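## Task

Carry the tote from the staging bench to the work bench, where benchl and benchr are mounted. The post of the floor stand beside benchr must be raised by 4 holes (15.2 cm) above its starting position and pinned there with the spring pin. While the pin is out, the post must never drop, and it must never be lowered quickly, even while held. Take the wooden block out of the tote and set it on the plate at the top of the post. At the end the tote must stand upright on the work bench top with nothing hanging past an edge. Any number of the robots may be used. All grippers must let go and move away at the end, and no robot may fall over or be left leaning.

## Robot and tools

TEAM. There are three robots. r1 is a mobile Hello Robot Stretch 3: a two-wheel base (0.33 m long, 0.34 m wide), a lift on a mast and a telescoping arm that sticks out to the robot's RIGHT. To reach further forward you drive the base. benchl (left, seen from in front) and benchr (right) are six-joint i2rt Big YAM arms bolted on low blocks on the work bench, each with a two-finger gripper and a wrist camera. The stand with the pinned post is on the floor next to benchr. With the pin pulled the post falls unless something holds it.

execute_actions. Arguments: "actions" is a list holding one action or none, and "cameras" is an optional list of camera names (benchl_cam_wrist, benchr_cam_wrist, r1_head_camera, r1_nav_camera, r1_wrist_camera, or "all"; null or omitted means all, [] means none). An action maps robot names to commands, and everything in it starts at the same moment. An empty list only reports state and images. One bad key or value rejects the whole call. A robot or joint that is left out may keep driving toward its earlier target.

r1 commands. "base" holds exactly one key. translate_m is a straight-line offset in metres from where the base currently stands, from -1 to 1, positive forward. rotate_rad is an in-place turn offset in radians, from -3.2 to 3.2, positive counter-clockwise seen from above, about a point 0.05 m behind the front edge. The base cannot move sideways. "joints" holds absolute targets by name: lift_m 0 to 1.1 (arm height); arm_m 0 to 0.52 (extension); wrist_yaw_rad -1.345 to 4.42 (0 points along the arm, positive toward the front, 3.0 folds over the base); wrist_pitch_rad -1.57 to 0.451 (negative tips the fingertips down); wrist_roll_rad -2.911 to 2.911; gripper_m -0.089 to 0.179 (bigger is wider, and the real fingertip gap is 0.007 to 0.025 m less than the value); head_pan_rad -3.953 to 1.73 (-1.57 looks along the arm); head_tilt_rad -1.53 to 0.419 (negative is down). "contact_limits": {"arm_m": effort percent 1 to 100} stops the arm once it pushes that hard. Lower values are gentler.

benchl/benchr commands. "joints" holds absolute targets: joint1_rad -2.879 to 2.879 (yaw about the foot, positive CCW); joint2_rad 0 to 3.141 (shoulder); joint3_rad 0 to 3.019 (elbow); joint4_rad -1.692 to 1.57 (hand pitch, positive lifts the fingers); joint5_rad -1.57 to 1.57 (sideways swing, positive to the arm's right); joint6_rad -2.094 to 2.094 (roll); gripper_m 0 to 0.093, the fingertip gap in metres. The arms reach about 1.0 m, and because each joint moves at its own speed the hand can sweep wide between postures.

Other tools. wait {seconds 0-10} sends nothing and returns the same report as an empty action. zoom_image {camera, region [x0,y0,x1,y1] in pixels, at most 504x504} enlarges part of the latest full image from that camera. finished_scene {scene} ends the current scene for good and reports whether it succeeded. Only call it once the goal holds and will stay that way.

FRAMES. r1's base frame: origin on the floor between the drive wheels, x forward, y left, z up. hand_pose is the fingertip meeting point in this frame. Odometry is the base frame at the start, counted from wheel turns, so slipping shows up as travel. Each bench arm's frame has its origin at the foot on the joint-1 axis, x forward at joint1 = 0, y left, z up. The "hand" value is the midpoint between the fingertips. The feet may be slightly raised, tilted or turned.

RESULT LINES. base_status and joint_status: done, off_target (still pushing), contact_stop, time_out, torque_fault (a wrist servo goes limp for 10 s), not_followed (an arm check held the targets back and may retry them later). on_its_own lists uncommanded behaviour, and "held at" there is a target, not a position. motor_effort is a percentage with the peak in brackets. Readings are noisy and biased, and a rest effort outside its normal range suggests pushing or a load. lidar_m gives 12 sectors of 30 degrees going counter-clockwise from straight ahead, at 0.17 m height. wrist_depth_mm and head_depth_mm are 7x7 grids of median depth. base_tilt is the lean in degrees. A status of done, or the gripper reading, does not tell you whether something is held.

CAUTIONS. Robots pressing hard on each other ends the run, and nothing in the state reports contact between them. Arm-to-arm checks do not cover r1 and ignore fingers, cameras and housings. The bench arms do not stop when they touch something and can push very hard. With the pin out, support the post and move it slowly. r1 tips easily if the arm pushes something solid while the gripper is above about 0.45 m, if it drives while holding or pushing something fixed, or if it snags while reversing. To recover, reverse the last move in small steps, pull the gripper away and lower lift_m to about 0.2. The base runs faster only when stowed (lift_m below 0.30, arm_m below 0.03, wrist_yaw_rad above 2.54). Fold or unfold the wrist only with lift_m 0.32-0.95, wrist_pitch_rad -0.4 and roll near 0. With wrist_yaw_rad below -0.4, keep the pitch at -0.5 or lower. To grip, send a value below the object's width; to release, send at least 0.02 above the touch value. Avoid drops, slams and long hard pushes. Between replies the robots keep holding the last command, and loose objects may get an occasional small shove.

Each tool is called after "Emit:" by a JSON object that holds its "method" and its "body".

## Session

Emit:
{"method": "execute_actions", "body": {"actions": []}}

Scene clock: 0.00 s.
r1.base_odometry: x=+0.000 y=+0.000 heading=+0.000 (m, m, rad; r1's odometry frame)
r1.turned_by_wheels: +0.000 (rad since the last result)
r1.turned_by_imu: +0.000 (rad since the last result)
r1.base_tilt: forward=+0.1 right=+2.2 (deg)
r1.lidar_m: 2.39 2.49 1.79 1.64 1.64 1.43 1.37 1.42 1.94 2.32 2.57 2.49
r1.head_depth_mm: 1890 2316 2332 2298 2303 2305 2222 / 1881 2307 2303 2308 2305 2299 2227 / 1876 2316 2326 2304 2301 2299 2234 / 1872 2309 2305 2283 2288 2287 2243 / 1880 2301 2294 2306 2284 2287 2253 / 1866 2317 2297 2292 2301 2311 2259 / 1863 2305 2301 2292 2296 2293 2268
r1.base_status: not commanded
r1.joint_positions: lift_m=+0.355 arm_m=-0.001 wrist_yaw_rad=+2.854 wrist_pitch_rad=-0.410 wrist_roll_rad=-0.015 gripper_m=+0.037 head_pan_rad=-0.004 head_tilt_rad=+0.007
r1.joint_status: not commanded
r1.motor_effort: left_wheel=+0 right_wheel=+2 lift_m=+19 arm_m=-1 wrist_yaw_rad=+1 wrist_pitch_rad=+7 wrist_roll_rad=+0 gripper_m=+1 head_pan_rad=-1 head_tilt_rad=+3 (%)
r1.hand_pose: x=+0.0427 y=+0.0720 z=+0.3692 quat_wxyz=(+0.242, +0.701, +0.045, +0.670) (m; r1's base frame)
r1.wrist_depth_mm: - - - - - - - / - - - - - - - / - - - - - - - / 925 - 907 903 897 897 903 / 713 - 743 718 744 722 709 / 602 590 616 572 597 588 590 / 512 508 525 518 502 512 502
benchl.joint_positions: joint1_rad=-1.568 joint2_rad=+0.799 joint3_rad=+0.708 joint4_rad=-1.511 joint5_rad=+0.003 joint6_rad=-0.008 gripper_m=+0.095
benchl.joint_status: not commanded
benchl.hand: x=-0.0005 y=-0.1791 z=+0.1690 quat_wxyz=(+0.012, -0.703, -0.711, -0.010) (m; benchl's fixed frame)
benchr.joint_positions: joint1_rad=+1.569 joint2_rad=+0.783 joint3_rad=+0.705 joint4_rad=-1.498 joint5_rad=+0.010 joint6_rad=-0.007 gripper_m=+0.094
benchr.joint_status: not commanded
benchr.hand: x=+0.0026 y=+0.1807 z=+0.1702 quat_wxyz=(-0.002, +0.709, -0.705, +0.006) (m; benchr's fixed frame)
pictures: benchl_cam_wrist, benchr_cam_wrist, r1_head_camera (sideways: a quarter turn clockwise sets it upright), r1_nav_camera (sideways: a quarter turn counterclockwise sets it upright), r1_wrist_camera
Images, in order (width x height): benchl_cam_wrist 504x504, benchr_cam_wrist 504x504, r1_head_camera 896x504, r1_nav_camera 672x504, r1_wrist_camera 644x364.

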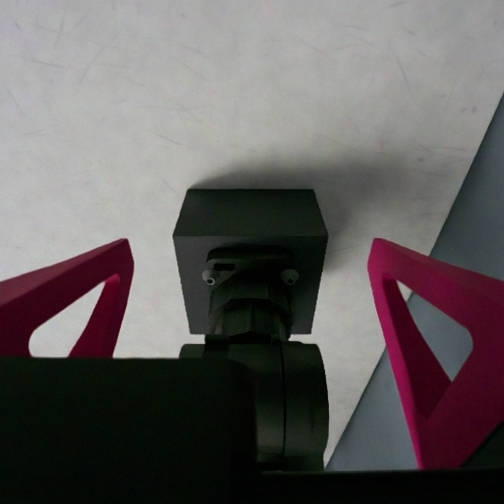

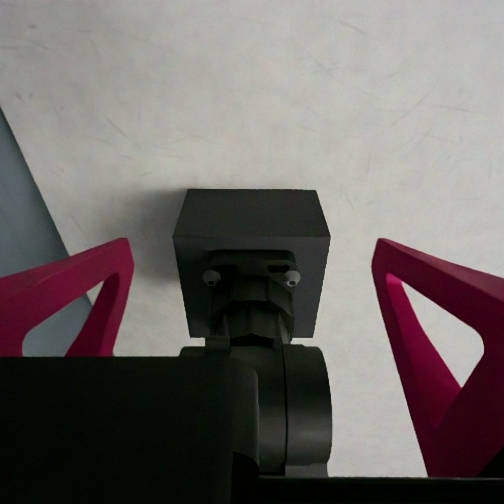

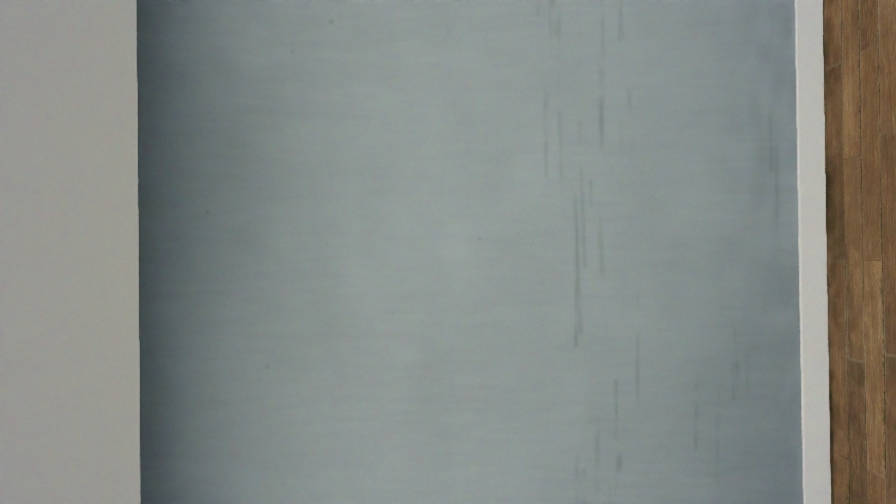

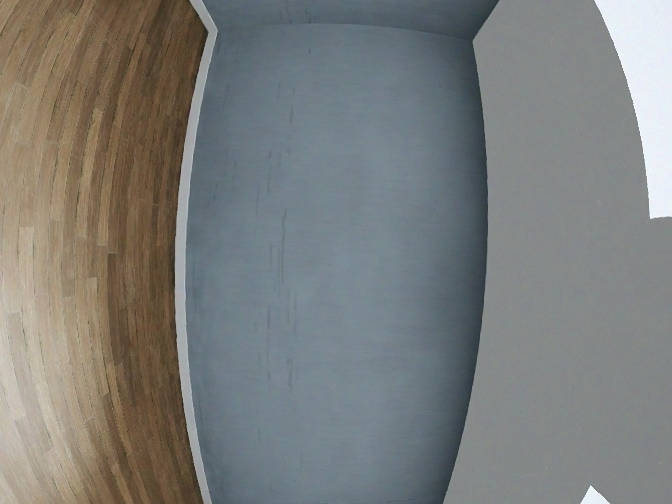

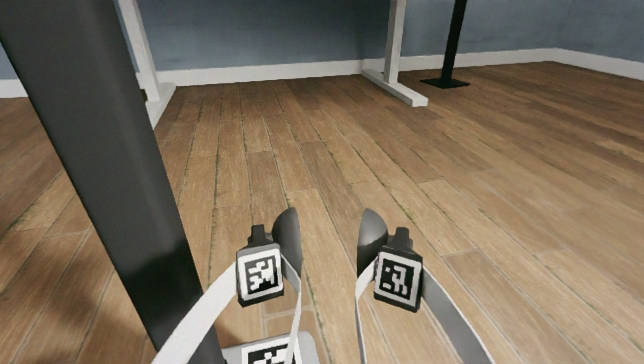

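Emit:
{"method": "execute_actions", "body": {"actions": [{"r1":{"base":{"rotate_rad":-1.2},"joints":{"lift_m":0.27,"wrist_yaw_rad":3.0,"head_tilt_rad":-0.3}},"benchr":{"joints":{"joint2_rad":0.8,"joint3_rad":1.1,"joint4_rad":-0.6}}}], "cameras": ["r1_head_camera","benchr_cam_wrist"]}}

Scene clock: 3.17 s.
r1.base_odometry: x=+0.000 y=+0.000 heading=-1.200 (m, m, rad; r1's odometry frame)
r1.turned_by_wheels: -1.200 (rad since the last result)
r1.turned_by_imu: -1.210 (rad since the last result)
r1.base_tilt: forward=+0.1 right=+2.3 (deg)
r1.lidar_m: 2.57 2.63 2.40 2.42 1.78 2.02 1.64 1.51 1.37 1.39 1.71 2.31
r1.head_depth_mm: 2261 2375 2485 2561 2658 1918 1507 / 2341 2461 2560 2649 2645 1932 1511 / 2407 2524 2678 2319 2678 1927 1507 / 2511 2631 2778 2913 2685 1926 1516 / 2589 2749 2908 2664 2666 1937 1522 / 2713 2863 3039 3218 2681 1941 1521 / 2792 2981 3179 3359 2679 1939 1528
r1.base_status: done
r1.joint_positions: lift_m=+0.270 arm_m=-0.001 wrist_yaw_rad=+2.998 wrist_pitch_rad=-0.410 wrist_roll_rad=-0.015 gripper_m=+0.037 head_pan_rad=-0.004 head_tilt_rad=-0.297
r1.joint_status: all done
r1.motor_effort: left_wheel=+1(6) right_wheel=+0(4) lift_m=+12(16) arm_m=-1(1) wrist_yaw_rad=+2(3) wrist_pitch_rad=+7(7) wrist_roll_rad=+0(0) gripper_m=+1(1) head_pan_rad=+0(0) head_tilt_rad=-3(37) (%)
r1.hand_pose: x=+0.0111 y=+0.0790 z=+0.2849 quat_wxyz=(+0.193, +0.696, +0.095, +0.685) (m; r1's base frame)
r1.wrist_depth_mm: - - - - - - - / - - - - - - - / - - - - - - - / 763 747 749 757 749 752 738 / 598 598 - 593 617 588 589 / 497 508 - 509 499 488 486 / 435 - - - 417 419 419
benchl.joint_positions: joint1_rad=-1.568 joint2_rad=+0.799 joint3_rad=+0.708 joint4_rad=-1.511 joint5_rad=+0.003 joint6_rad=-0.008 gripper_m=+0.095
benchl.joint_status: not commanded
benchl.hand: x=-0.0005 y=-0.1791 z=+0.1690 quat_wxyz=(+0.012, -0.703, -0.711, -0.010) (m; benchl's fixed frame)
benchr.joint_positions: joint1_rad=+1.569 joint2_rad=+0.799 joint3_rad=+1.069 joint4_rad=-0.625 joint5_rad=+0.010 joint6_rad=-0.007 gripper_m=+0.094
benchr.joint_status: all done
benchr.hand: x=+0.0031 y=+0.4050 z=+0.4654 quat_wxyz=(-0.409, +0.580, -0.581, -0.399) (m; benchr's fixed frame)
pictures: benchr_cam_wrist, r1_head_camera (sideways: a quarter turn clockwise sets it upright)
Images, in order (width x height): benchr_cam_wrist 504x504, r1_head_camera 896x504.

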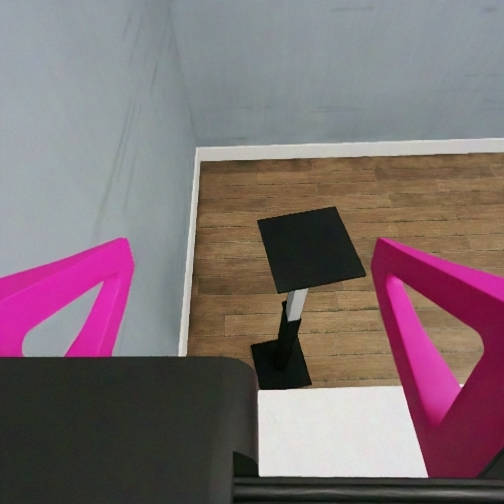

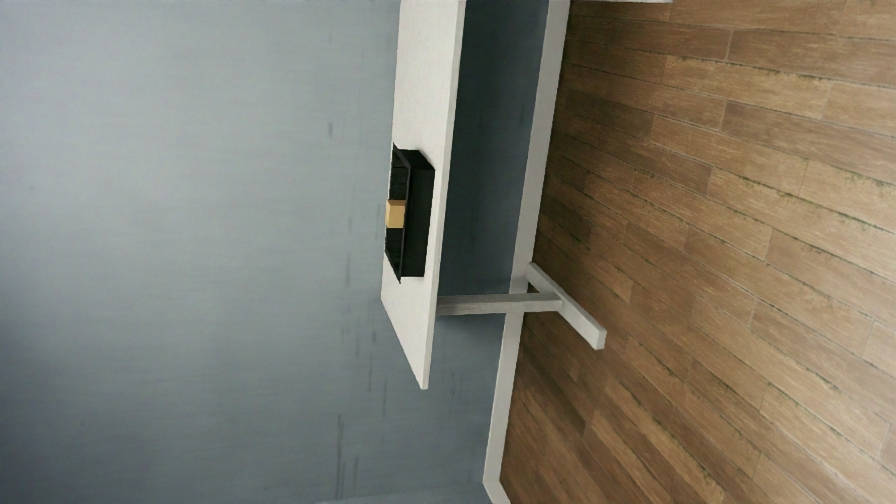

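Emit:
{"method": "execute_actions", "body": {"actions": [{"r1":{"base":{"rotate_rad":0.07}}}], "cameras": []}}

Emit:
{"method": "execute_actions", "body": {"actions": [{"r1":{"base":{"translate_m":1.0}}}], "cameras": []}}

Emit:
{"method": "execute_actions", "body": {"actions": [{"r1":{"base":{"translate_m":0.65},"joints":{"lift_m":0.93}}}], "cameras": []}}

Emit:
{"method": "execute_actions", "body": {"actions": [{"r1":{"base":{"rotate_rad":1.13},"joints":{"wrist_yaw_rad":0,"head_pan_rad":-1.6,"head_tilt_rad":-0.8}}}], "cameras": []}}

Emit:
{"method": "execute_actions", "body": {"actions": [{"r1":{"joints":{"lift_m":1.0,"wrist_pitch_rad":-1.56,"wrist_roll_rad":1.57,"gripper_m":0.11,"arm_m":0.45}}}], "cameras": ["r1_head_camera","r1_wrist_camera"]}}

Scene clock: 6.40 s.
r1.base_odometry: x=+0.000 y=+0.000 heading=-1.130 (m, m, rad; r1's odometry frame)
r1.turned_by_wheels: +0.070 (rad since the last result)
r1.turned_by_imu: +0.070 (rad since the last result)
r1.base_tilt: forward=+0.1 right=+2.2 (deg)
r1.lidar_m: 2.57 2.55 2.40 2.44 1.79 2.02 1.64 1.46 1.37 1.40 1.81 2.32
r1.head_depth_mm: 2270 2394 2490 2584 2638 1926 1513 / 2350 2492 2607 2645 2644 1934 1503 / 2456 2612 2721 2870 2667 1922 1510 / 2582 2718 2860 2658 2657 1927 1517 / 2722 2841 3032 3201 2681 1934 1513 / 2831 3014 3139 3398 2683 1936 1520 / 2940 3049 3157 3290 2685 1940 1521
r1.base_status: done
r1.joint_positions: lift_m=+0.270 arm_m=-0.001 wrist_yaw_rad=+2.998 wrist_pitch_rad=-0.410 wrist_roll_rad=-0.015 gripper_m=+0.037 head_pan_rad=-0.004 head_tilt_rad=-0.297
r1.joint_status: not commanded
r1.motor_effort: left_wheel=-2(5) right_wheel=+2(5) lift_m=+12(12) arm_m=+0(1) wrist_yaw_rad=+1(2) wrist_pitch_rad=+7(7) wrist_roll_rad=+0(0) gripper_m=+1(0) head_pan_rad=+0(1) head_tilt_rad=-2(2) (%)
r1.hand_pose: x=+0.0111 y=+0.0790 z=+0.2849 quat_wxyz=(+0.193, +0.696, +0.095, +0.685) (m; r1's base frame)
r1.wrist_depth_mm: - - - - - - - / - - - - - - - / - - - - - - - / 757 763 752 746 750 736 761 / 596 592 - 592 610 589 589 / 498 509 - 507 494 494 488 / 431 - - - 420 418 417
benchl.joint_positions: joint1_rad=-1.568 joint2_rad=+0.799 joint3_rad=+0.708 joint4_rad=-1.511 joint5_rad=+0.003 joint6_rad=-0.008 gripper_m=+0.095
benchl.joint_status: not commanded
benchl.hand: x=-0.0005 y=-0.1791 z=+0.1690 quat_wxyz=(+0.012, -0.703, -0.711, -0.010) (m; benchl's fixed frame)
benchr.joint_positions: joint1_rad=+1.569 joint2_rad=+0.799 joint3_rad=+1.069 joint4_rad=-0.625 joint5_rad=+0.010 joint6_rad=-0.007 gripper_m=+0.094
benchr.joint_status: not commanded
benchr.hand: x=+0.0031 y=+0.4050 z=+0.4654 quat_wxyz=(-0.409, +0.580, -0.581, -0.399) (m; benchr's fixed frame)
pictures: none
No camera images: the call's "cameras" was empty. Leave "cameras" out to get every camera's image.

Scene clock: 11.60 s.
r1.base_odometry: x=+0.427 y=-0.904 heading=-1.130 (m, m, rad; r1's odometry frame)
r1.turned_by_wheels: +0.000 (rad since the last result)
r1.turned_by_imu: +0.000 (rad since the last result)
r1.base_tilt: forward=+0.1 right=+2.3 (deg)
r1.lidar_m: 1.57 2.09 1.97 2.01 2.60 2.53 2.62 1.91 1.80 1.83 1.51 1.53
r1.head_depth_mm: 1527 1597 1676 1742 1144 1902 1509 / 1589 1665 1748 1783 1204 1917 1514 / 1654 1740 1839 1872 1274 1936 1515 / 1731 1826 1924 1955 1455 1805 1514 / 1810 1922 2015 2122 2273 1935 1518 / 1898 2003 2133 2277 2418 1942 1525 / 1997 2131 2251 2421 2530 1944 1521
r1.base_status: done
r1.joint_positions: lift_m=+0.270 arm_m=-0.001 wrist_yaw_rad=+2.998 wrist_pitch_rad=-0.410 wrist_roll_rad=-0.015 gripper_m=+0.037 head_pan_rad=-0.004 head_tilt_rad=-0.297
r1.joint_status: not commanded
r1.motor_effort: left_wheel=-2(6) right_wheel=+3(6) lift_m=+12(12) arm_m=+0(1) wrist_yaw_rad=+1(2) wrist_pitch_rad=+7(7) wrist_roll_rad=+0(0) gripper_m=+0(0) head_pan_rad=-1(1) head_tilt_rad=-2(2) (%)
r1.hand_pose: x=+0.0110 y=+0.0790 z=+0.2849 quat_wxyz=(+0.193, +0.696, +0.096, +0.685) (m; r1's base frame)
r1.wrist_depth_mm: - - - - - - - / - - - - - - - / - - - - - - - / 765 762 763 746 757 759 740 / 597 599 - 597 624 592 587 / 497 511 - 509 496 489 487 / 436 - - - 414 419 416
benchl.joint_positions: joint1_rad=-1.568 joint2_rad=+0.799 joint3_rad=+0.708 joint4_rad=-1.511 joint5_rad=+0.003 joint6_rad=-0.008 gripper_m=+0.095
benchl.joint_status: not commanded
benchl.hand: x=-0.0005 y=-0.1791 z=+0.1690 quat_wxyz=(+0.012, -0.703, -0.711, -0.010) (m; benchl's fixed frame)
benchr.joint_positions: joint1_rad=+1.569 joint2_rad=+0.799 joint3_rad=+1.069 joint4_rad=-0.625 joint5_rad=+0.010 joint6_rad=-0.007 gripper_m=+0.094
benchr.joint_status: not commanded
benchr.hand: x=+0.0031 y=+0.4050 z=+0.4654 quat_wxyz=(-0.409, +0.580, -0.581, -0.399) (m; benchr's fixed frame)
pictures: none
No camera images: the call's "cameras" was empty. Leave "cameras" out to get every camera's image.

Scene clock: 18.87 s.
r1.base_odometry: x=+0.704 y=-1.492 heading=-1.130 (m, m, rad; r1's odometry frame)
r1.turned_by_wheels: +0.000 (rad since the last result)
r1.turned_by_imu: +0.000 (rad since the last result)
r1.base_tilt: forward=+0.1 right=+2.2 (deg)
r1.lidar_m: 0.92 1.66 1.69 1.73 2.22 3.06 3.24 2.21 2.08 1.95 1.15 1.26
r1.head_depth_mm: 1037 1085 1132 1197 1197 829 624 / 1082 1132 1192 1250 1203 817 644 / 1124 1181 1247 1317 1203 872 669 / 1173 1238 1306 1384 1207 873 684 / 1229 1294 1375 1466 1514 874 728 / 1286 1363 1448 1546 1652 876 757 / 1351 1447 1531 1646 1766 1838 1432
r1.base_status: done
r1.joint_positions: lift_m=+0.930 arm_m=-0.001 wrist_yaw_rad=+2.998 wrist_pitch_rad=-0.410 wrist_roll_rad=-0.015 gripper_m=+0.037 head_pan_rad=-0.004 head_tilt_rad=-0.297
r1.joint_status: all done
r1.motor_effort: left_wheel=-3(7) right_wheel=+4(7) lift_m=+26(27) arm_m=-1(1) wrist_yaw_rad=+1(1) wrist_pitch_rad=+7(7) wrist_roll_rad=+0(0) gripper_m=+0(1) head_pan_rad=+0(1) head_tilt_rad=-2(2) (%)
r1.hand_pose: x=+0.0109 y=+0.0790 z=+0.9440 quat_wxyz=(+0.193, +0.696, +0.096, +0.686) (m; r1's base frame)
r1.wrist_depth_mm: - - - - - - - / - - - - - - - / - - - - - - - / - - - - - - - / - - - - - - - / - - - - - - - / - - - - - - -
benchl.joint_positions: joint1_rad=-1.568 joint2_rad=+0.799 joint3_rad=+0.708 joint4_rad=-1.511 joint5_rad=+0.003 joint6_rad=-0.008 gripper_m=+0.095
benchl.joint_status: not commanded
benchl.hand: x=-0.0005 y=-0.1791 z=+0.1690 quat_wxyz=(+0.012, -0.703, -0.711, -0.010) (m; benchl's fixed frame)
benchr.joint_positions: joint1_rad=+1.569 joint2_rad=+0.799 joint3_rad=+1.069 joint4_rad=-0.625 joint5_rad=+0.010 joint6_rad=-0.007 gripper_m=+0.094
benchr.joint_status: not commanded
benchr.hand: x=+0.0031 y=+0.4050 z=+0.4654 quat_wxyz=(-0.409, +0.580, -0.581, -0.399) (m; benchr's fixed frame)
pictures: none
No camera images: the call's "cameras" was empty. Leave "cameras" out to get every camera's image.

Scene clock: 21.73 s.
r1.base_odometry: x=+0.704 y=-1.492 heading=+0.000 (m, m, rad; r1's odometry frame)
r1.turned_by_wheels: +1.130 (rad since the last result)
r1.turned_by_imu: +1.142 (rad since the last result)
r1.base_tilt: forward=+0.1 right=+2.2 (deg)
r1.lidar_m: 1.69 1.75 2.41 3.11 2.94 2.16 2.08 1.17 1.15 1.26 0.92 1.75
r1.head_depth_mm: 1093 1195 968 831 - - 1085 / 1087 1189 891 734 - - 1094 / 1084 1188 897 851 - - 1094 / 1082 1188 763 726 - 1267 1122 / 1076 1182 902 746 1460 1287 1132 / 1080 1175 882 747 1460 1289 1133 / 1077 1173 974 788 1395 1263 1135
r1.base_status: done
r1.joint_positions: lift_m=+0.930 arm_m=-0.001 wrist_yaw_rad=+0.003 wrist_pitch_rad=-0.410 wrist_roll_rad=-0.015 gripper_m=+0.037 head_pan_rad=-1.593 head_tilt_rad=-0.790
r1.joint_status: all done
r1.motor_effort: left_wheel=-3(5) right_wheel=+3(4) lift_m=+26(26) arm_m=-1(1) wrist_yaw_rad=-2(1) wrist_pitch_rad=+7(7) wrist_roll_rad=+0(0) gripper_m=+0(0) head_pan_rad=-5(55) head_tilt_rad=-7(48) (%)
r1.hand_pose: x=-0.0209 y=-0.3695 z=+0.9440 quat_wxyz=(+0.698, +0.146, -0.687, -0.142) (m; r1's base frame)
r1.wrist_depth_mm: 917 912 902 891 890 880 852 / - - - 972 960 943 936 / - 953 864 870 861 878 866 / - 640 578 475 607 644 638 / 517 511 435 423 406 481 502 / 417 421 425 404 420 414 417 / - - - - - - 378
benchl.joint_positions: joint1_rad=-1.568 joint2_rad=+0.799 joint3_rad=+0.708 joint4_rad=-1.511 joint5_rad=+0.003 joint6_rad=-0.008 gripper_m=+0.095
benchl.joint_status: not commanded
benchl.hand: x=-0.0005 y=-0.1791 z=+0.1690 quat_wxyz=(+0.012, -0.703, -0.711, -0.010) (m; benchl's fixed frame)
benchr.joint_positions: joint1_rad=+1.569 joint2_rad=+0.799 joint3_rad=+1.069 joint4_rad=-0.625 joint5_rad=+0.010 joint6_rad=-0.007 gripper_m=+0.094
benchr.joint_status: not commanded
benchr.hand: x=+0.0031 y=+0.4050 z=+0.4654 quat_wxyz=(-0.409, +0.580, -0.581, -0.399) (m; benchr's fixed frame)
pictures: none
No camera images: the call's "cameras" was empty. Leave "cameras" out to get every camera's image.

Scene clock: 26.23 s.
r1.base_odometry: x=+0.704 y=-1.492 heading=+0.000 (m, m, rad; r1's odometry frame)
r1.turned_by_wheels: +0.000 (rad since the last result)
r1.turned_by_imu: -0.001 (rad since the last result)
r1.base_tilt: forward=+0.1 right=+2.3 (deg)
r1.lidar_m: 1.69 1.76 2.41 3.13 2.95 2.15 2.07 1.17 1.15 1.26 0.92 1.75
r1.head_depth_mm: - 1196 970 783 1459 1288 1133 / 1106 1191 877 735 1456 1290 1133 / - 1166 895 739 1458 1281 1128 / - - 763 743 1471 1285 1133 / 1080 1183 898 745 1461 1294 1135 / 1075 1177 883 744 1458 1289 1136 / 1072 1175 974 787 1396 1259 1136
r1.base_status: not commanded
r1.joint_positions: lift_m=+1.000 arm_m=+0.450 wrist_yaw_rad=+0.001 wrist_pitch_rad=-1.553 wrist_roll_rad=+1.567 gripper_m=+0.110 head_pan_rad=-1.593 head_tilt_rad=-0.790
r1.joint_status: all done
r1.motor_effort: left_wheel=-3(3) right_wheel=+3(3) lift_m=+26(25) arm_m=+4(4) wrist_yaw_rad=-1(2) wrist_pitch_rad=-3(6) wrist_roll_rad=+2(2) gripper_m=+1(82) head_pan_rad=-6(5) head_tilt_rad=-7(7) (%)
r1.hand_pose: x=-0.0216 y=-0.5748 z=+0.8817 quat_wxyz=(+0.002, +0.001, -0.713, -0.701) (m; r1's base frame)
r1.wrist_depth_mm: 242 304 299 293 290 913 896 / 245 310 307 302 301 933 898 / 254 318 315 309 307 - - / 254 293 207 316 316 - 984 / 265 295 223 325 322 - - / 277 316 339 335 334 - - / 274 353 349 344 346 - -
benchl.joint_positions: joint1_rad=-1.568 joint2_rad=+0.799 joint3_rad=+0.708 joint4_rad=-1.511 joint5_rad=+0.003 joint6_rad=-0.008 gripper_m=+0.095
benchl.joint_status: not commanded
benchl.hand: x=-0.0005 y=-0.1791 z=+0.1690 quat_wxyz=(+0.012, -0.703, -0.711, -0.010) (m; benchl's fixed frame)
benchr.joint_positions: joint1_rad=+1.569 joint2_rad=+0.799 joint3_rad=+1.069 joint4_rad=-0.625 joint5_rad=+0.010 joint6_rad=-0.007 gripper_m=+0.094
benchr.joint_status: not commanded
benchr.hand: x=+0.0031 y=+0.4050 z=+0.4654 quat_wxyz=(-0.409, +0.580, -0.581, -0.399) (m; benchr's fixed frame)
pictures: r1_head_camera (sideways: a quarter turn clockwise sets it upright), r1_wrist_camera
Images, in order (width x height): r1_head_camera 896x504, r1_wrist_camera 644x364.

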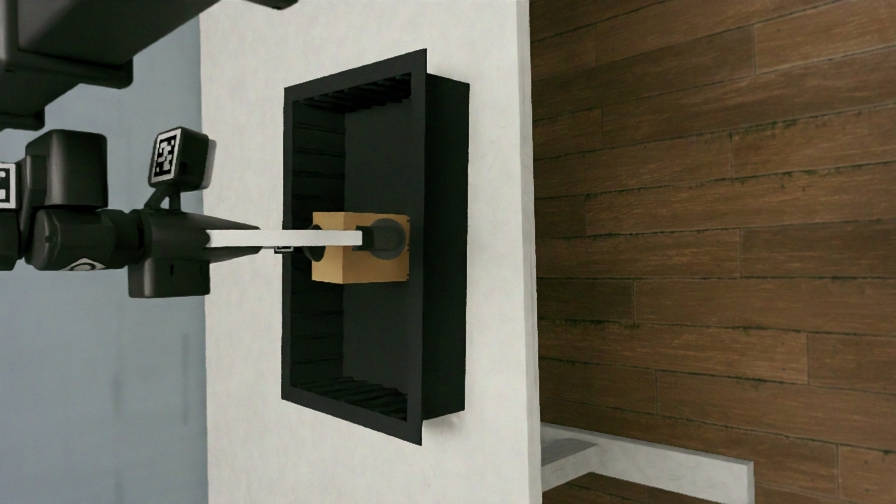

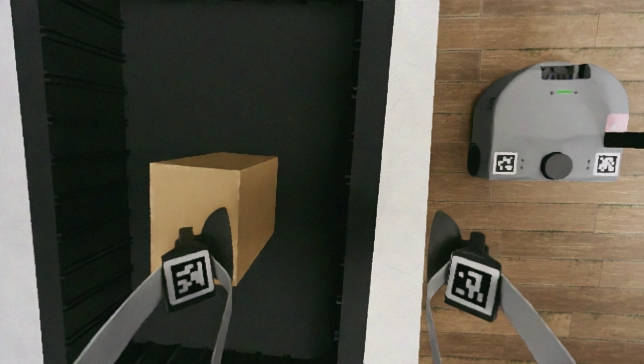

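Emit:
{"method": "execute_actions", "body": {"actions": [{"r1":{"base":{"translate_m":0.013},"joints":{"arm_m":0.3,"gripper_m":0.065,"wrist_yaw_rad":-0.05,"wrist_pitch_rad":-1.05,"lift_m":0.96}}}], "cameras": []}}

Emit:
{"method": "execute_actions", "body": {"actions": [{"r1":{"joints":{"lift_m":0.905,"arm_m":0.308}}}], "cameras": ["r1_head_camera","r1_wrist_camera"]}}

Scene clock: 29.63 s.
r1.base_odometry: x=+0.717 y=-1.492 heading=+0.000 (m, m, rad; r1's odometry frame)
r1.turned_by_wheels: +0.000 (rad since the last result)
r1.turned_by_imu: -0.001 (rad since the last result)
r1.base_tilt: forward=+0.1 right=+2.3 (deg)
r1.lidar_m: 1.68 1.74 2.39 3.09 2.97 2.17 2.09 1.17 1.16 1.26 0.92 1.74
r1.head_depth_mm: 1058 - 910 766 1460 1284 1132 / 1034 1169 877 738 1456 1289 1131 / - - 905 740 1454 1291 1131 / 1063 1194 765 743 1457 1291 1129 / 1078 1182 903 745 1464 1290 1135 / 1076 1178 903 745 1454 1293 1134 / 1075 1174 975 787 1392 1266 1137
r1.base_status: done
r1.joint_positions: lift_m=+0.960 arm_m=+0.300 wrist_yaw_rad=-0.048 wrist_pitch_rad=-1.058 wrist_roll_rad=+1.568 gripper_m=+0.065 head_pan_rad=-1.593 head_tilt_rad=-0.790
r1.joint_status: all done
r1.motor_effort: left_wheel=-2(4) right_wheel=+3(6) lift_m=+12(24) arm_m=-5(6) wrist_yaw_rad=-1(3) wrist_pitch_rad=+4(8) wrist_roll_rad=+1(1) gripper_m=+0(81) head_pan_rad=-5(5) head_tilt_rad=-7(7) (%)
r1.hand_pose: x=-0.0265 y=-0.5496 z=+0.8639 quat_wxyz=(-0.010, -0.020, -0.863, -0.505) (m; r1's base frame)
r1.wrist_depth_mm: 588 340 353 305 251 758 713 / 600 487 369 312 257 776 727 / 609 504 377 319 262 793 745 / 607 532 241 300 270 801 756 / 626 553 253 321 269 821 776 / 624 583 399 347 274 869 783 / 627 647 369 349 291 864 785
benchl.joint_positions: joint1_rad=-1.568 joint2_rad=+0.799 joint3_rad=+0.708 joint4_rad=-1.511 joint5_rad=+0.003 joint6_rad=-0.008 gripper_m=+0.095
benchl.joint_status: not commanded
benchl.hand: x=-0.0005 y=-0.1791 z=+0.1690 quat_wxyz=(+0.012, -0.703, -0.711, -0.010) (m; benchl's fixed frame)
benchr.joint_positions: joint1_rad=+1.569 joint2_rad=+0.799 joint3_rad=+1.069 joint4_rad=-0.625 joint5_rad=+0.010 joint6_rad=-0.007 gripper_m=+0.094
benchr.joint_status: not commanded
benchr.hand: x=+0.0031 y=+0.4050 z=+0.4654 quat_wxyz=(-0.409, +0.580, -0.581, -0.399) (m; benchr's fixed frame)
pictures: none
No camera images: the call's "cameras" was empty. Leave "cameras" out to get every camera's image.

Scene clock: 30.97 s.
r1.base_odometry: x=+0.717 y=-1.492 heading=+0.000 (m, m, rad; r1's odometry frame)
r1.turned_by_wheels: +0.000 (rad since the last result)
r1.turned_by_imu: +0.000 (rad since the last result)
r1.base_tilt: forward=+0.1 right=+2.3 (deg)
r1.lidar_m: 1.68 1.75 2.39 3.08 2.96 2.17 2.09 1.17 1.16 1.26 0.92 1.75
r1.head_depth_mm: 1094 1198 - 736 1426 1283 1134 / 1089 1171 877 738 1463 1284 1134 / 1079 - - 740 1460 1289 1132 / 1081 1184 - 742 1459 1286 1132 / 1082 1182 903 746 1461 1289 1132 / 1079 1178 902 747 1462 1296 1132 / 1073 1175 974 788 1392 1268 1138
r1.base_status: not commanded
r1.joint_positions: lift_m=+0.905 arm_m=+0.308 wrist_yaw_rad=-0.048 wrist_pitch_rad=-1.058 wrist_roll_rad=+1.568 gripper_m=+0.065 head_pan_rad=-1.593 head_tilt_rad=-0.790
r1.joint_status: all done
r1.motor_effort: left_wheel=-2(2) right_wheel=+3(2) lift_m=+12(11) arm_m=+4(4) wrist_yaw_rad=-2(1) wrist_pitch_rad=+4(4) wrist_roll_rad=+1(1) gripper_m=+0(0) head_pan_rad=-5(4) head_tilt_rad=-7(7) (%)
r1.hand_pose: x=-0.0265 y=-0.5570 z=+0.8089 quat_wxyz=(-0.010, -0.020, -0.863, -0.505) (m; r1's base frame)
r1.wrist_depth_mm: 499 299 295 185 206 195 672 / 527 303 305 191 211 198 691 / 556 309 315 198 217 737 705 / 574 200 208 205 224 759 709 / 589 204 195 214 224 777 723 / 601 311 323 222 244 799 735 / 618 336 347 232 238 808 746
benchl.joint_positions: joint1_rad=-1.568 joint2_rad=+0.799 joint3_rad=+0.708 joint4_rad=-1.511 joint5_rad=+0.003 joint6_rad=-0.008 gripper_m=+0.095
benchl.joint_status: not commanded
benchl.hand: x=-0.0005 y=-0.1791 z=+0.1690 quat_wxyz=(+0.012, -0.703, -0.711, -0.010) (m; benchl's fixed frame)
benchr.joint_positions: joint1_rad=+1.569 joint2_rad=+0.799 joint3_rad=+1.069 joint4_rad=-0.625 joint5_rad=+0.010 joint6_rad=-0.007 gripper_m=+0.094
benchr.joint_status: not commanded
benchr.hand: x=+0.0031 y=+0.4050 z=+0.4654 quat_wxyz=(-0.409, +0.580, -0.581, -0.399) (m; benchr's fixed frame)
pictures: r1_head_camera (sideways: a quarter turn clockwise sets it upright), r1_wrist_camera
Images, in order (width x height): r1_head_camera 896x504, r1_wrist_camera 644x364.

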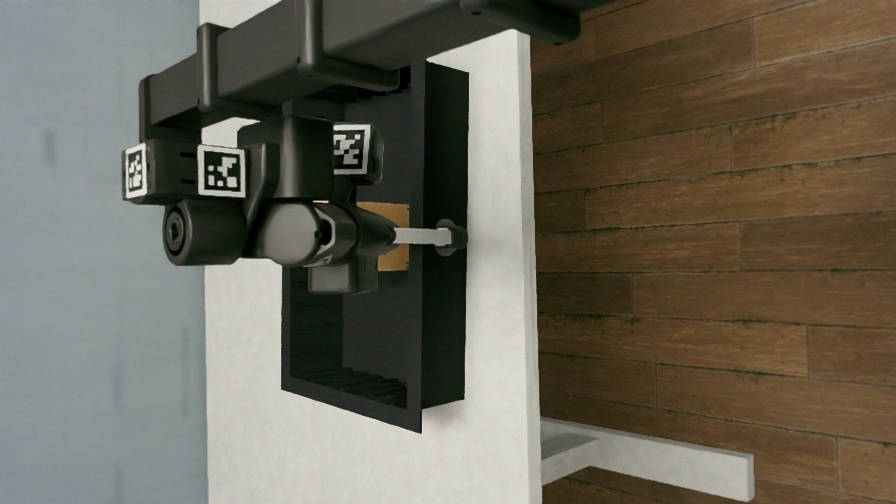

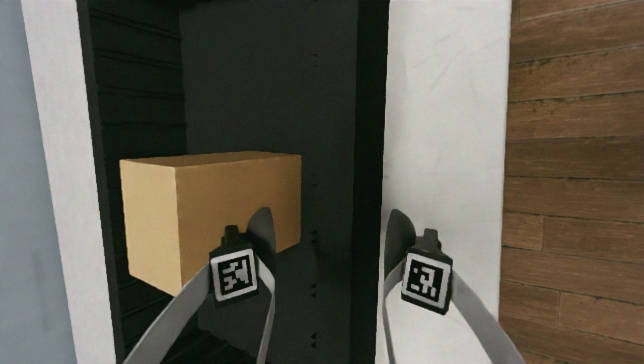

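Emit:
{"method": "execute_actions", "body": {"actions": [{"r1":{"joints":{"lift_m":0.868,"arm_m":0.327,"wrist_yaw_rad":-0.06}}}], "cameras": ["r1_wrist_camera"]}}

Emit:
{"method": "execute_actions", "body": {"actions": [{"r1":{"joints":{"gripper_m":-0.03}}}], "cameras": []}}

Emit:
{"method": "execute_actions", "body": {"actions": [{"r1":{"joints":{"lift_m":0.93,"wrist_pitch_rad":-0.95}}}], "cameras": []}}

Emit:
{"method": "wait", "body": {"seconds": 5}}

Scene clock: 33.47 s.
r1.base_odometry: x=+0.717 y=-1.492 heading=+0.000 (m, m, rad; r1's odometry frame)
r1.turned_by_wheels: +0.000 (rad since the last result)
r1.turned_by_imu: +0.000 (rad since the last result)
r1.base_tilt: forward=+0.1 right=+2.2 (deg)
r1.lidar_m: 1.68 1.74 2.39 3.09 2.96 2.17 2.09 1.17 1.16 1.26 0.92 1.74
r1.head_depth_mm: 1093 1196 1003 - - 1275 1122 / 1091 1191 - 737 1457 1287 1129 / 1085 1187 - 738 1460 1286 1130 / 1082 1187 - 733 1456 1292 1133 / 1079 1180 901 745 1461 1292 1133 / 1076 1178 901 748 1471 1290 1134 / 1070 1176 974 789 1394 1263 1138
r1.base_status: not commanded
r1.joint_positions: lift_m=+0.868 arm_m=+0.327 wrist_yaw_rad=-0.058 wrist_pitch_rad=-1.057 wrist_roll_rad=+1.568 gripper_m=+0.065 head_pan_rad=-1.593 head_tilt_rad=-0.790
r1.joint_status: all done
r1.motor_effort: left_wheel=-2(2) right_wheel=+3(3) lift_m=+13(13) arm_m=+4(5) wrist_yaw_rad=-1(0) wrist_pitch_rad=+4(4) wrist_roll_rad=+1(1) gripper_m=+1(0) head_pan_rad=-6(5) head_tilt_rad=-7(7) (%)
r1.hand_pose: x=-0.0275 y=-0.5761 z=+0.7720 quat_wxyz=(-0.013, -0.024, -0.863, -0.505) (m; r1's base frame)
r1.wrist_depth_mm: 242 279 247 112 172 153 651 / 249 286 255 115 176 157 656 / 257 291 263 118 180 161 671 / 378 150 192 121 184 166 686 / 520 146 172 125 183 169 699 / 557 150 265 128 191 171 704 / 564 275 303 132 197 176 724
benchl.joint_positions: joint1_rad=-1.568 joint2_rad=+0.799 joint3_rad=+0.708 joint4_rad=-1.511 joint5_rad=+0.003 joint6_rad=-0.008 gripper_m=+0.095
benchl.joint_status: not commanded
benchl.hand: x=-0.0005 y=-0.1791 z=+0.1690 quat_wxyz=(+0.012, -0.703, -0.711, -0.010) (m; benchl's fixed frame)
benchr.joint_positions: joint1_rad=+1.569 joint2_rad=+0.799 joint3_rad=+1.069 joint4_rad=-0.625 joint5_rad=+0.010 joint6_rad=-0.007 gripper_m=+0.094
benchr.joint_status: not commanded
benchr.hand: x=+0.0031 y=+0.4050 z=+0.4654 quat_wxyz=(-0.409, +0.580, -0.581, -0.399) (m; benchr's fixed frame)
pictures: r1_wrist_camera
Images, in order (width x height): r1_wrist_camera 644x364.

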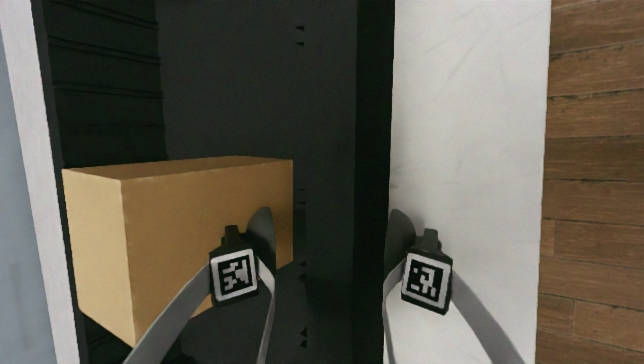

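Scene clock: 34.90 s.
r1.base_odometry: x=+0.717 y=-1.492 heading=+0.000 (m, m, rad; r1's odometry frame)
r1.turned_by_wheels: +0.000 (rad since the last result)
r1.turned_by_imu: +0.000 (rad since the last result)
r1.base_tilt: forward=+0.1 right=+2.2 (deg)
r1.lidar_m: 1.68 1.74 2.39 3.08 2.96 2.17 2.09 1.17 1.16 1.26 0.92 1.74
r1.head_depth_mm: 1093 1200 1003 - - 1277 1124 / 1088 1196 - 738 1461 1291 1133 / 1084 1187 - 740 1464 1285 1130 / 1082 1186 - 728 1461 1289 1133 / 1081 1183 900 747 1466 1292 1132 / 1077 1179 906 746 1461 1292 1139 / 1075 1176 976 788 1395 1266 1135
r1.base_status: not commanded
r1.joint_positions: lift_m=+0.868 arm_m=+0.327 wrist_yaw_rad=-0.058 wrist_pitch_rad=-1.066 wrist_roll_rad=+1.568 gripper_m=-0.029 head_pan_rad=-1.593 head_tilt_rad=-0.790
r1.joint_status: all done
r1.motor_effort: left_wheel=-2(3) right_wheel=+3(3) lift_m=+12(12) arm_m=+4(3) wrist_yaw_rad=-2(2) wrist_pitch_rad=+8(8) wrist_roll_rad=+1(1) gripper_m=-22(98) head_pan_rad=-5(5) head_tilt_rad=-7(7) (%)
r1.hand_pose: x=-0.0275 y=-0.5741 z=+0.7711 quat_wxyz=(-0.013, -0.024, -0.861, -0.508) (m; r1's base frame)
r1.wrist_depth_mm: 241 278 246 113 173 157 651 / 251 287 253 116 177 160 658 / 256 291 262 119 181 164 673 / 370 151 194 122 185 167 690 / 517 146 187 122 188 170 699 / 552 151 180 125 187 176 702 / 564 278 290 133 203 179 717
benchl.joint_positions: joint1_rad=-1.568 joint2_rad=+0.799 joint3_rad=+0.708 joint4_rad=-1.511 joint5_rad=+0.003 joint6_rad=-0.008 gripper_m=+0.095
benchl.joint_status: not commanded
benchl.hand: x=-0.0005 y=-0.1791 z=+0.1690 quat_wxyz=(+0.012, -0.703, -0.711, -0.010) (m; benchl's fixed frame)
benchr.joint_positions: joint1_rad=+1.569 joint2_rad=+0.799 joint3_rad=+1.069 joint4_rad=-0.625 joint5_rad=+0.010 joint6_rad=-0.007 gripper_m=+0.094
benchr.joint_status: not commanded
benchr.hand: x=+0.0031 y=+0.4050 z=+0.4654 quat_wxyz=(-0.409, +0.580, -0.581, -0.399) (m; benchr's fixed frame)
pictures: none
No camera images: the call's "cameras" was empty. Leave "cameras" out to get every camera's image.

Scene clock: 36.30 s.
r1.base_odometry: x=+0.717 y=-1.492 heading=+0.000 (m, m, rad; r1's odometry frame)
r1.turned_by_wheels: +0.000 (rad since the last result)
r1.turned_by_imu: +0.000 (rad since the last result)
r1.base_tilt: forward=+0.1 right=+2.3 (deg)
r1.lidar_m: 1.68 1.74 2.39 3.08 2.97 2.17 2.09 1.17 1.16 1.26 0.92 1.74
r1.head_depth_mm: 1090 - - 764 1454 1286 1132 / 1069 - 843 724 1462 1292 1132 / 1065 - 753 728 1461 1289 1133 / 1082 1208 754 745 1459 1289 1133 / 1079 1183 855 746 1461 1291 1134 / 1076 1178 818 765 1463 1291 1132 / 1075 1175 973 787 1396 1267 1138
r1.base_status: not commanded
r1.joint_positions: lift_m=+0.929 arm_m=+0.327 wrist_yaw_rad=-0.058 wrist_pitch_rad=-1.014 wrist_roll_rad=+1.569 gripper_m=-0.029 head_pan_rad=-1.593 head_tilt_rad=-0.790
r1.joint_status: wrist_pitch_rad off_target (ended at -1.014, target -0.950); the others done
r1.motor_effort: left_wheel=-2(2) right_wheel=+3(4) lift_m=+29(30) arm_m=+3(4) wrist_yaw_rad=-1(1) wrist_pitch_rad=+31(35) wrist_roll_rad=+0(1) gripper_m=-23(24) head_pan_rad=-5(5) head_tilt_rad=-7(7) (%)
r1.hand_pose: x=-0.0282 y=-0.5861 z=+0.8376 quat_wxyz=(-0.013, -0.025, -0.874, -0.486) (m; r1's base frame)
r1.wrist_depth_mm: 562 280 280 119 221 203 677 / 578 284 287 122 226 207 690 / 588 290 296 155 231 211 701 / 594 166 193 159 237 215 703 / 592 164 189 129 248 220 725 / 594 171 186 132 246 223 749 / 601 323 320 147 259 225 769
benchl.joint_positions: joint1_rad=-1.568 joint2_rad=+0.799 joint3_rad=+0.708 joint4_rad=-1.511 joint5_rad=+0.003 joint6_rad=-0.008 gripper_m=+0.095
benchl.joint_status: not commanded
benchl.hand: x=-0.0005 y=-0.1791 z=+0.1690 quat_wxyz=(+0.012, -0.703, -0.711, -0.010) (m; benchl's fixed frame)
benchr.joint_positions: joint1_rad=+1.569 joint2_rad=+0.799 joint3_rad=+1.069 joint4_rad=-0.625 joint5_rad=+0.010 joint6_rad=-0.007 gripper_m=+0.094
benchr.joint_status: not commanded
benchr.hand: x=+0.0031 y=+0.4050 z=+0.4654 quat_wxyz=(-0.409, +0.580, -0.581, -0.399) (m; benchr's fixed frame)
pictures: none
No camera images: the call's "cameras" was empty. Leave "cameras" out to get every camera's image.

Scene clock: 41.30 s.
r1.base_odometry: x=+0.717 y=-1.492 heading=+0.000 (m, m, rad; r1's odometry frame)
r1.turned_by_wheels: +0.000 (rad since the last result)
r1.turned_by_imu: -0.001 (rad since the last result)
r1.base_tilt: forward=+0.1 right=+2.3 (deg)
r1.lidar_m: 1.68 1.74 2.39 3.08 2.97 2.17 2.09 1.17 1.16 1.26 0.92 1.74
r1.head_depth_mm: 1092 - - 765 1457 1288 1134 / 1069 - 843 726 1460 1291 1132 / 1065 - 752 727 1456 1293 1135 / 1081 1209 754 746 1459 1292 1135 / 1079 1181 858 746 1465 1288 1134 / 1076 1177 819 765 1460 1289 1134 / 1074 1173 971 788 1391 1268 1139
r1.base_status: not commanded
r1.joint_positions: lift_m=+0.929 arm_m=+0.327 wrist_yaw_rad=-0.058 wrist_pitch_rad=-1.014 wrist_roll_rad=+1.569 gripper_m=-0.029 head_pan_rad=-1.593 head_tilt_rad=-0.790
r1.joint_status: wrist_pitch_rad off_target (ended at -1.014, target -0.950); the others done
r1.motor_effort: left_wheel=-2(2) right_wheel=+2(4) lift_m=+30(30) arm_m=+3(4) wrist_yaw_rad=-1(1) wrist_pitch_rad=+31(35) wrist_roll_rad=+0(1) gripper_m=-23(24) head_pan_rad=-5(5) head_tilt_rad=-7(7) (%)
r1.hand_pose: x=-0.0282 y=-0.5861 z=+0.8376 quat_wxyz=(-0.013, -0.025, -0.874, -0.486) (m; r1's base frame)
r1.wrist_depth_mm: 565 281 279 120 222 204 675 / 578 286 287 122 226 208 687 / 583 290 295 154 230 211 708 / 585 166 192 160 237 216 716 / 599 165 189 128 247 220 725 / 589 171 186 132 246 224 748 / 594 323 319 147 259 224 750
benchl.joint_positions: joint1_rad=-1.568 joint2_rad=+0.799 joint3_rad=+0.708 joint4_rad=-1.511 joint5_rad=+0.003 joint6_rad=-0.008 gripper_m=+0.095
benchl.joint_status: not commanded
benchl.hand: x=-0.0005 y=-0.1791 z=+0.1690 quat_wxyz=(+0.012, -0.703, -0.711, -0.010) (m; benchl's fixed frame)
benchr.joint_positions: joint1_rad=+1.569 joint2_rad=+0.799 joint3_rad=+1.069 joint4_rad=-0.625 joint5_rad=+0.010 joint6_rad=-0.007 gripper_m=+0.094
benchr.joint_status: not commanded
benchr.hand: x=+0.0031 y=+0.4050 z=+0.4654 quat_wxyz=(-0.409, +0.580, -0.581, -0.399) (m; benchr's fixed frame)
wait: 5.00 s; at rest by 0.27 s
pictures: benchl_cam_wrist, benchr_cam_wrist, r1_head_camera (sideways: a quarter turn clockwise sets it upright), r1_nav_camera (sideways: a quarter turn counterclockwise sets it upright), r1_wrist_camera
Images, in order (width x height): benchl_cam_wrist 504x504, benchr_cam_wrist 504x504, r1_head_camera 896x504, r1_nav_camera 672x504, r1_wrist_camera 644x364.

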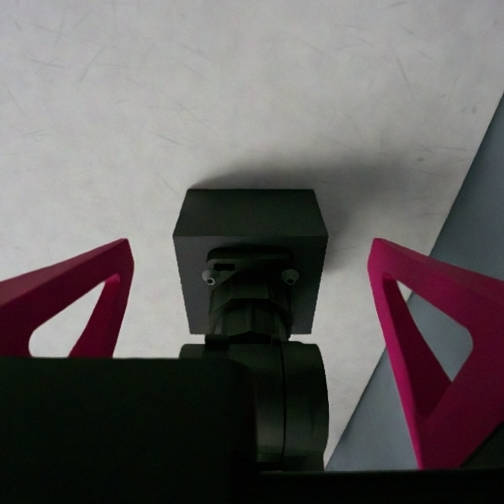

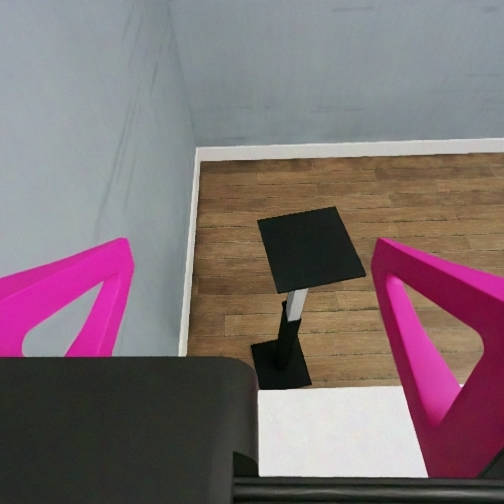

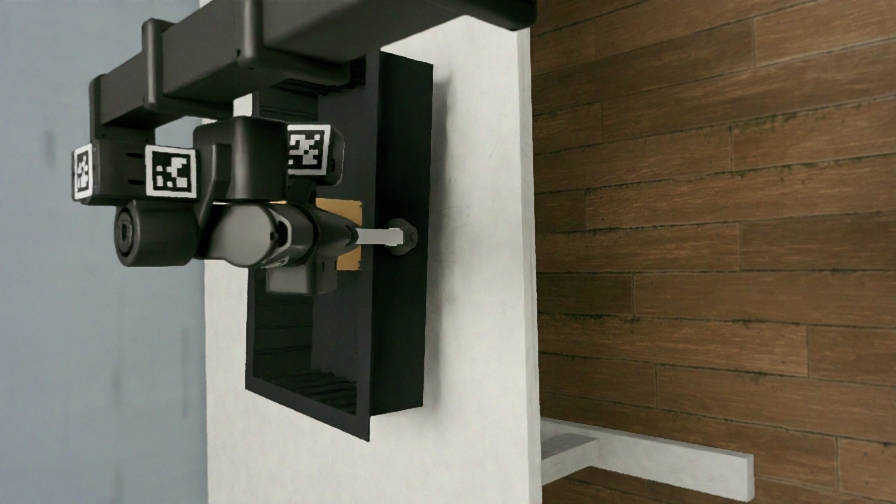

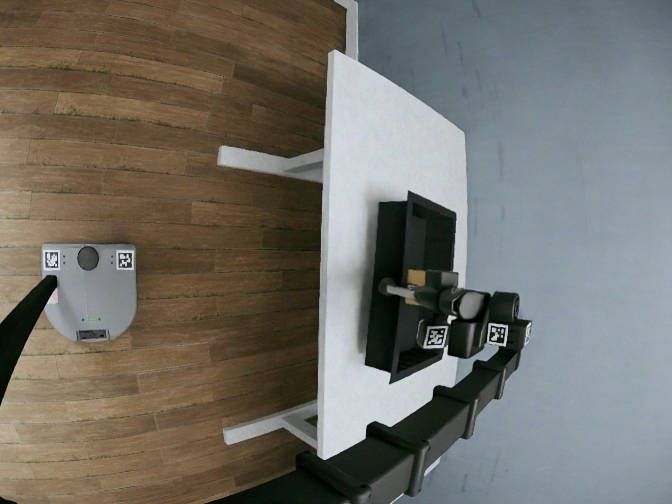

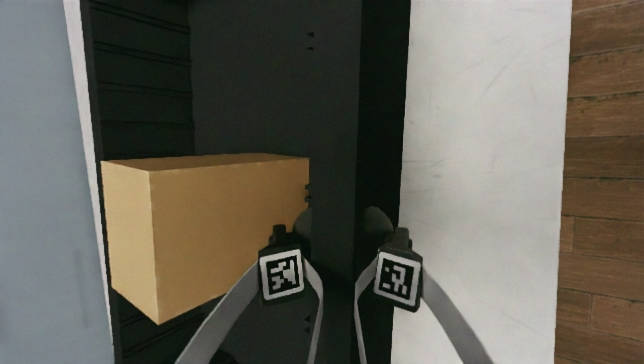

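Emit:
{"method": "execute_actions", "body": {"actions": [{"r1":{"joints":{"lift_m":0.97,"arm_m":0.05,"head_pan_rad":-0.15,"head_tilt_rad":-0.35}}}], "cameras": []}}

Emit:
{"method": "execute_actions", "body": {"actions": [{"r1":{"base":{"rotate_rad":1.67}}}], "cameras": []}}

Emit:
{"method": "execute_actions", "body": {"actions": [{"r1":{"base":{"translate_m":1.0}},"benchr":{"joints":{"joint1_rad":1.43,"joint2_rad":1.5,"joint3_rad":0.5,"joint4_rad":0.9}}}], "cameras": ["r1_head_camera","r1_wrist_camera","benchr_cam_wrist"]}}

Scene clock: 45.77 s.
r1.base_odometry: x=+0.717 y=-1.492 heading=+0.000 (m, m, rad; r1's odometry frame)
r1.turned_by_wheels: +0.000 (rad since the last result)
r1.turned_by_imu: -0.001 (rad since the last result)
r1.base_tilt: forward=+0.1 right=+2.3 (deg)
r1.lidar_m: 1.68 1.74 2.39 3.09 2.97 2.16 2.09 1.17 1.16 1.26 0.92 1.74
r1.head_depth_mm: 1499 1595 1711 1830 1990 1789 1436 / 1475 1565 1677 1807 1929 1791 1432 / 1451 1543 1643 1756 1912 1793 1433 / 1432 1519 1622 1734 1861 1790 1436 / 1411 1491 1584 1705 1827 1795 1440 / 1387 1470 1562 1665 1791 1789 1437 / 1363 1449 1542 1644 1759 1797 1441
r1.base_status: not commanded
r1.joint_positions: lift_m=+0.969 arm_m=+0.050 wrist_yaw_rad=-0.058 wrist_pitch_rad=-1.015 wrist_roll_rad=+1.569 gripper_m=-0.026 head_pan_rad=-0.157 head_tilt_rad=-0.359
r1.joint_status: all done
r1.motor_effort: left_wheel=-2(2) right_wheel=+2(3) lift_m=+29(30) arm_m=-4(5) wrist_yaw_rad=-2(1) wrist_pitch_rad=+31(31) wrist_roll_rad=+0(0) gripper_m=-22(23) head_pan_rad=+4(55) head_tilt_rad=+6(43) (%)
r1.hand_pose: x=-0.0282 y=-0.3097 z=+0.8776 quat_wxyz=(-0.013, -0.025, -0.873, -0.486) (m; r1's base frame)
r1.wrist_depth_mm: 724 281 282 120 881 806 717 / 736 286 291 123 907 841 765 / 763 291 298 155 919 842 - / 774 167 193 160 947 865 767 / 781 165 189 129 - 874 758 / 800 173 186 134 - 902 770 / 800 329 323 143 - 887 803
benchl.joint_positions: joint1_rad=-1.568 joint2_rad=+0.799 joint3_rad=+0.708 joint4_rad=-1.511 joint5_rad=+0.003 joint6_rad=-0.008 gripper_m=+0.095
benchl.joint_status: not commanded
benchl.hand: x=-0.0005 y=-0.1791 z=+0.1690 quat_wxyz=(+0.012, -0.703, -0.711, -0.010) (m; benchl's fixed frame)
benchr.joint_positions: joint1_rad=+1.569 joint2_rad=+0.799 joint3_rad=+1.069 joint4_rad=-0.625 joint5_rad=+0.010 joint6_rad=-0.007 gripper_m=+0.094
benchr.joint_status: not commanded
benchr.hand: x=+0.0031 y=+0.4050 z=+0.4654 quat_wxyz=(-0.409, +0.580, -0.581, -0.399) (m; benchr's fixed frame)
pictures: none
No camera images: the call's "cameras" was empty. Leave "cameras" out to get every camera's image.

Scene clock: 49.43 s.
r1.base_odometry: x=+0.717 y=-1.492 heading=+1.669 (m, m, rad; r1's odometry frame)
r1.turned_by_wheels: +1.670 (rad since the last result)
r1.turned_by_imu: +1.688 (rad since the last result)
r1.base_tilt: forward=+0.1 right=+2.3 (deg)
r1.lidar_m: 3.08 2.72 2.12 2.09 1.15 1.28 1.26 0.92 1.71 1.68 1.79 2.66
r1.head_depth_mm: 2987 3183 3395 3553 2377 1778 1428 / 2996 3206 3399 3506 2383 1792 1431 / 2959 3154 3327 3358 2380 1793 1429 / 2942 3145 3287 3347 2399 1789 1435 / 2961 3088 3237 3454 2380 1795 1434 / 2904 3040 3254 3444 2387 1802 1430 / 2920 3068 3155 3414 2394 1809 1448
r1.base_status: done
r1.joint_positions: lift_m=+0.969 arm_m=+0.050 wrist_yaw_rad=-0.059 wrist_pitch_rad=-1.015 wrist_roll_rad=+1.573 gripper_m=-0.026 head_pan_rad=-0.157 head_tilt_rad=-0.359
r1.joint_status: not commanded
r1.motor_effort: left_wheel=-2(5) right_wheel=+2(6) lift_m=+29(29) arm_m=-5(4) wrist_yaw_rad=+0(2) wrist_pitch_rad=+31(31) wrist_roll_rad=+0(1) gripper_m=-23(23) head_pan_rad=+5(4) head_tilt_rad=+6(6) (%)
r1.hand_pose: x=-0.0283 y=-0.3097 z=+0.8776 quat_wxyz=(-0.015, -0.027, -0.873, -0.486) (m; r1's base frame)
r1.wrist_depth_mm: - 278 281 119 877 826 722 / - 285 289 122 896 839 761 / - 289 298 154 922 845 - / - 167 192 159 944 859 767 / - 165 189 128 - 880 755 / - 173 187 134 - 880 782 / - 329 323 143 - 917 797
benchl.joint_positions: joint1_rad=-1.568 joint2_rad=+0.799 joint3_rad=+0.708 joint4_rad=-1.511 joint5_rad=+0.003 joint6_rad=-0.008 gripper_m=+0.095
benchl.joint_status: not commanded
benchl.hand: x=-0.0005 y=-0.1791 z=+0.1690 quat_wxyz=(+0.012, -0.703, -0.711, -0.010) (m; benchl's fixed frame)
benchr.joint_positions: joint1_rad=+1.569 joint2_rad=+0.799 joint3_rad=+1.069 joint4_rad=-0.625 joint5_rad=+0.010 joint6_rad=-0.007 gripper_m=+0.094
benchr.joint_status: not commanded
benchr.hand: x=+0.0031 y=+0.4050 z=+0.4654 quat_wxyz=(-0.409, +0.580, -0.581, -0.399) (m; benchr's fixed frame)
pictures: none
No camera images: the call's "cameras" was empty. Leave "cameras" out to get every camera's image.

Scene clock: 60.93 s.
r1.base_odometry: x=+0.618 y=-0.497 heading=+1.669 (m, m, rad; r1's odometry frame)
r1.turned_by_wheels: +0.000 (rad since the last result)
r1.turned_by_imu: -0.003 (rad since the last result)
r1.base_tilt: forward=+0.1 right=+2.2 (deg)
r1.lidar_m: 2.10 2.32 2.03 1.99 2.14 1.95 1.89 2.31 1.81 1.78 1.90 2.18
r1.head_depth_mm: 2165 2297 2464 2654 2380 1789 1427 / 2151 2277 2437 2596 2331 1785 1428 / 2133 2276 2418 2586 2392 1791 1429 / 2133 2259 2365 2199 2255 1790 1439 / 2102 2205 2335 2557 2386 1793 1434 / 2099 2211 2351 2548 2387 1791 1439 / 2082 2186 2318 2520 2391 1794 1440
r1.base_status: done
r1.joint_positions: lift_m=+0.969 arm_m=+0.050 wrist_yaw_rad=-0.059 wrist_pitch_rad=-1.015 wrist_roll_rad=+1.573 gripper_m=-0.026 head_pan_rad=-0.157 head_tilt_rad=-0.359
r1.joint_status: not commanded
r1.motor_effort: left_wheel=-3(3) right_wheel=+4(5) lift_m=+30(30) arm_m=-5(5) wrist_yaw_rad=-1(0) wrist_pitch_rad=+31(31) wrist_roll_rad=-1(1) gripper_m=-23(23) head_pan_rad=+4(4) head_tilt_rad=+6(6) (%)
r1.hand_pose: x=-0.0283 y=-0.3097 z=+0.8776 quat_wxyz=(-0.015, -0.027, -0.873, -0.486) (m; r1's base frame)
r1.wrist_depth_mm: - 278 281 119 884 811 712 / - 285 290 123 906 836 759 / - 291 300 154 918 844 - / - 168 193 160 944 854 765 / - 165 189 129 - 870 763 / - 173 187 134 - 897 787 / - 329 324 143 - 899 793
benchl.joint_positions: joint1_rad=-1.568 joint2_rad=+0.799 joint3_rad=+0.708 joint4_rad=-1.511 joint5_rad=+0.003 joint6_rad=-0.008 gripper_m=+0.095
benchl.joint_status: not commanded
benchl.hand: x=-0.0005 y=-0.1791 z=+0.1690 quat_wxyz=(+0.012, -0.703, -0.711, -0.010) (m; benchl's fixed frame)
benchr.joint_positions: joint1_rad=+1.429 joint2_rad=+1.494 joint3_rad=+0.487 joint4_rad=+0.875 joint5_rad=+0.010 joint6_rad=-0.007 gripper_m=+0.094
benchr.joint_status: all done
benchr.hand: x=+0.0740 y=+0.5031 z=+0.1577 quat_wxyz=(-0.502, +0.492, -0.569, -0.427) (m; benchr's fixed frame)
pictures: benchr_cam_wrist, r1_head_camera (sideways: a quarter turn clockwise sets it upright), r1_wrist_camera
Images, in order (width x height): benchr_cam_wrist 504x504, r1_head_camera 896x504, r1_wrist_camera 644x364.

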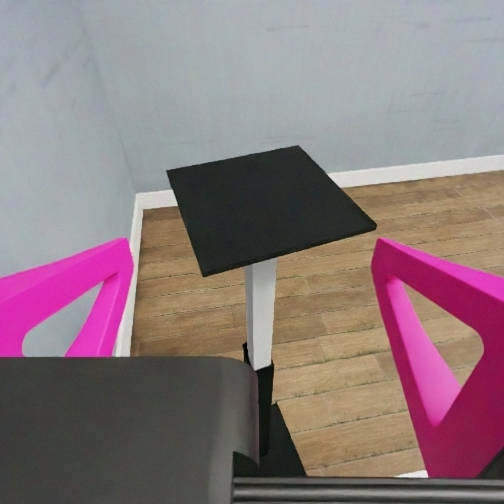

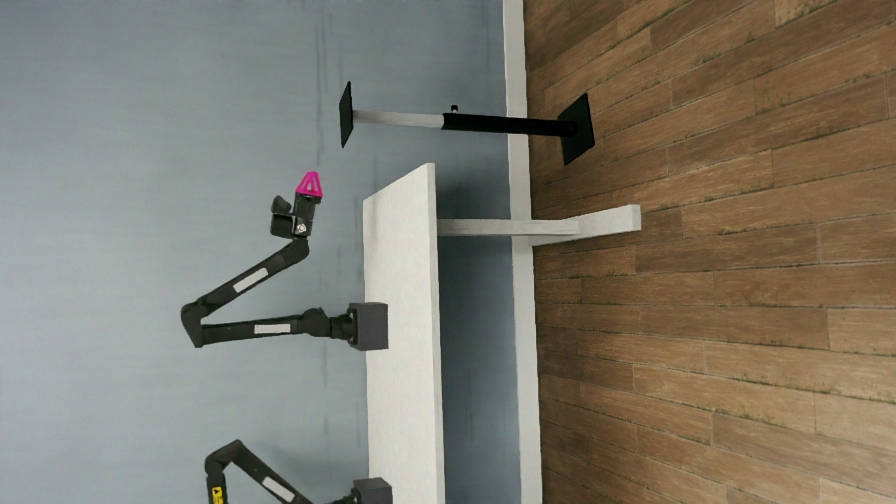

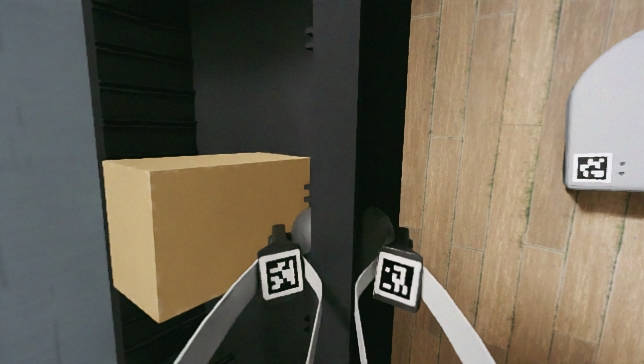

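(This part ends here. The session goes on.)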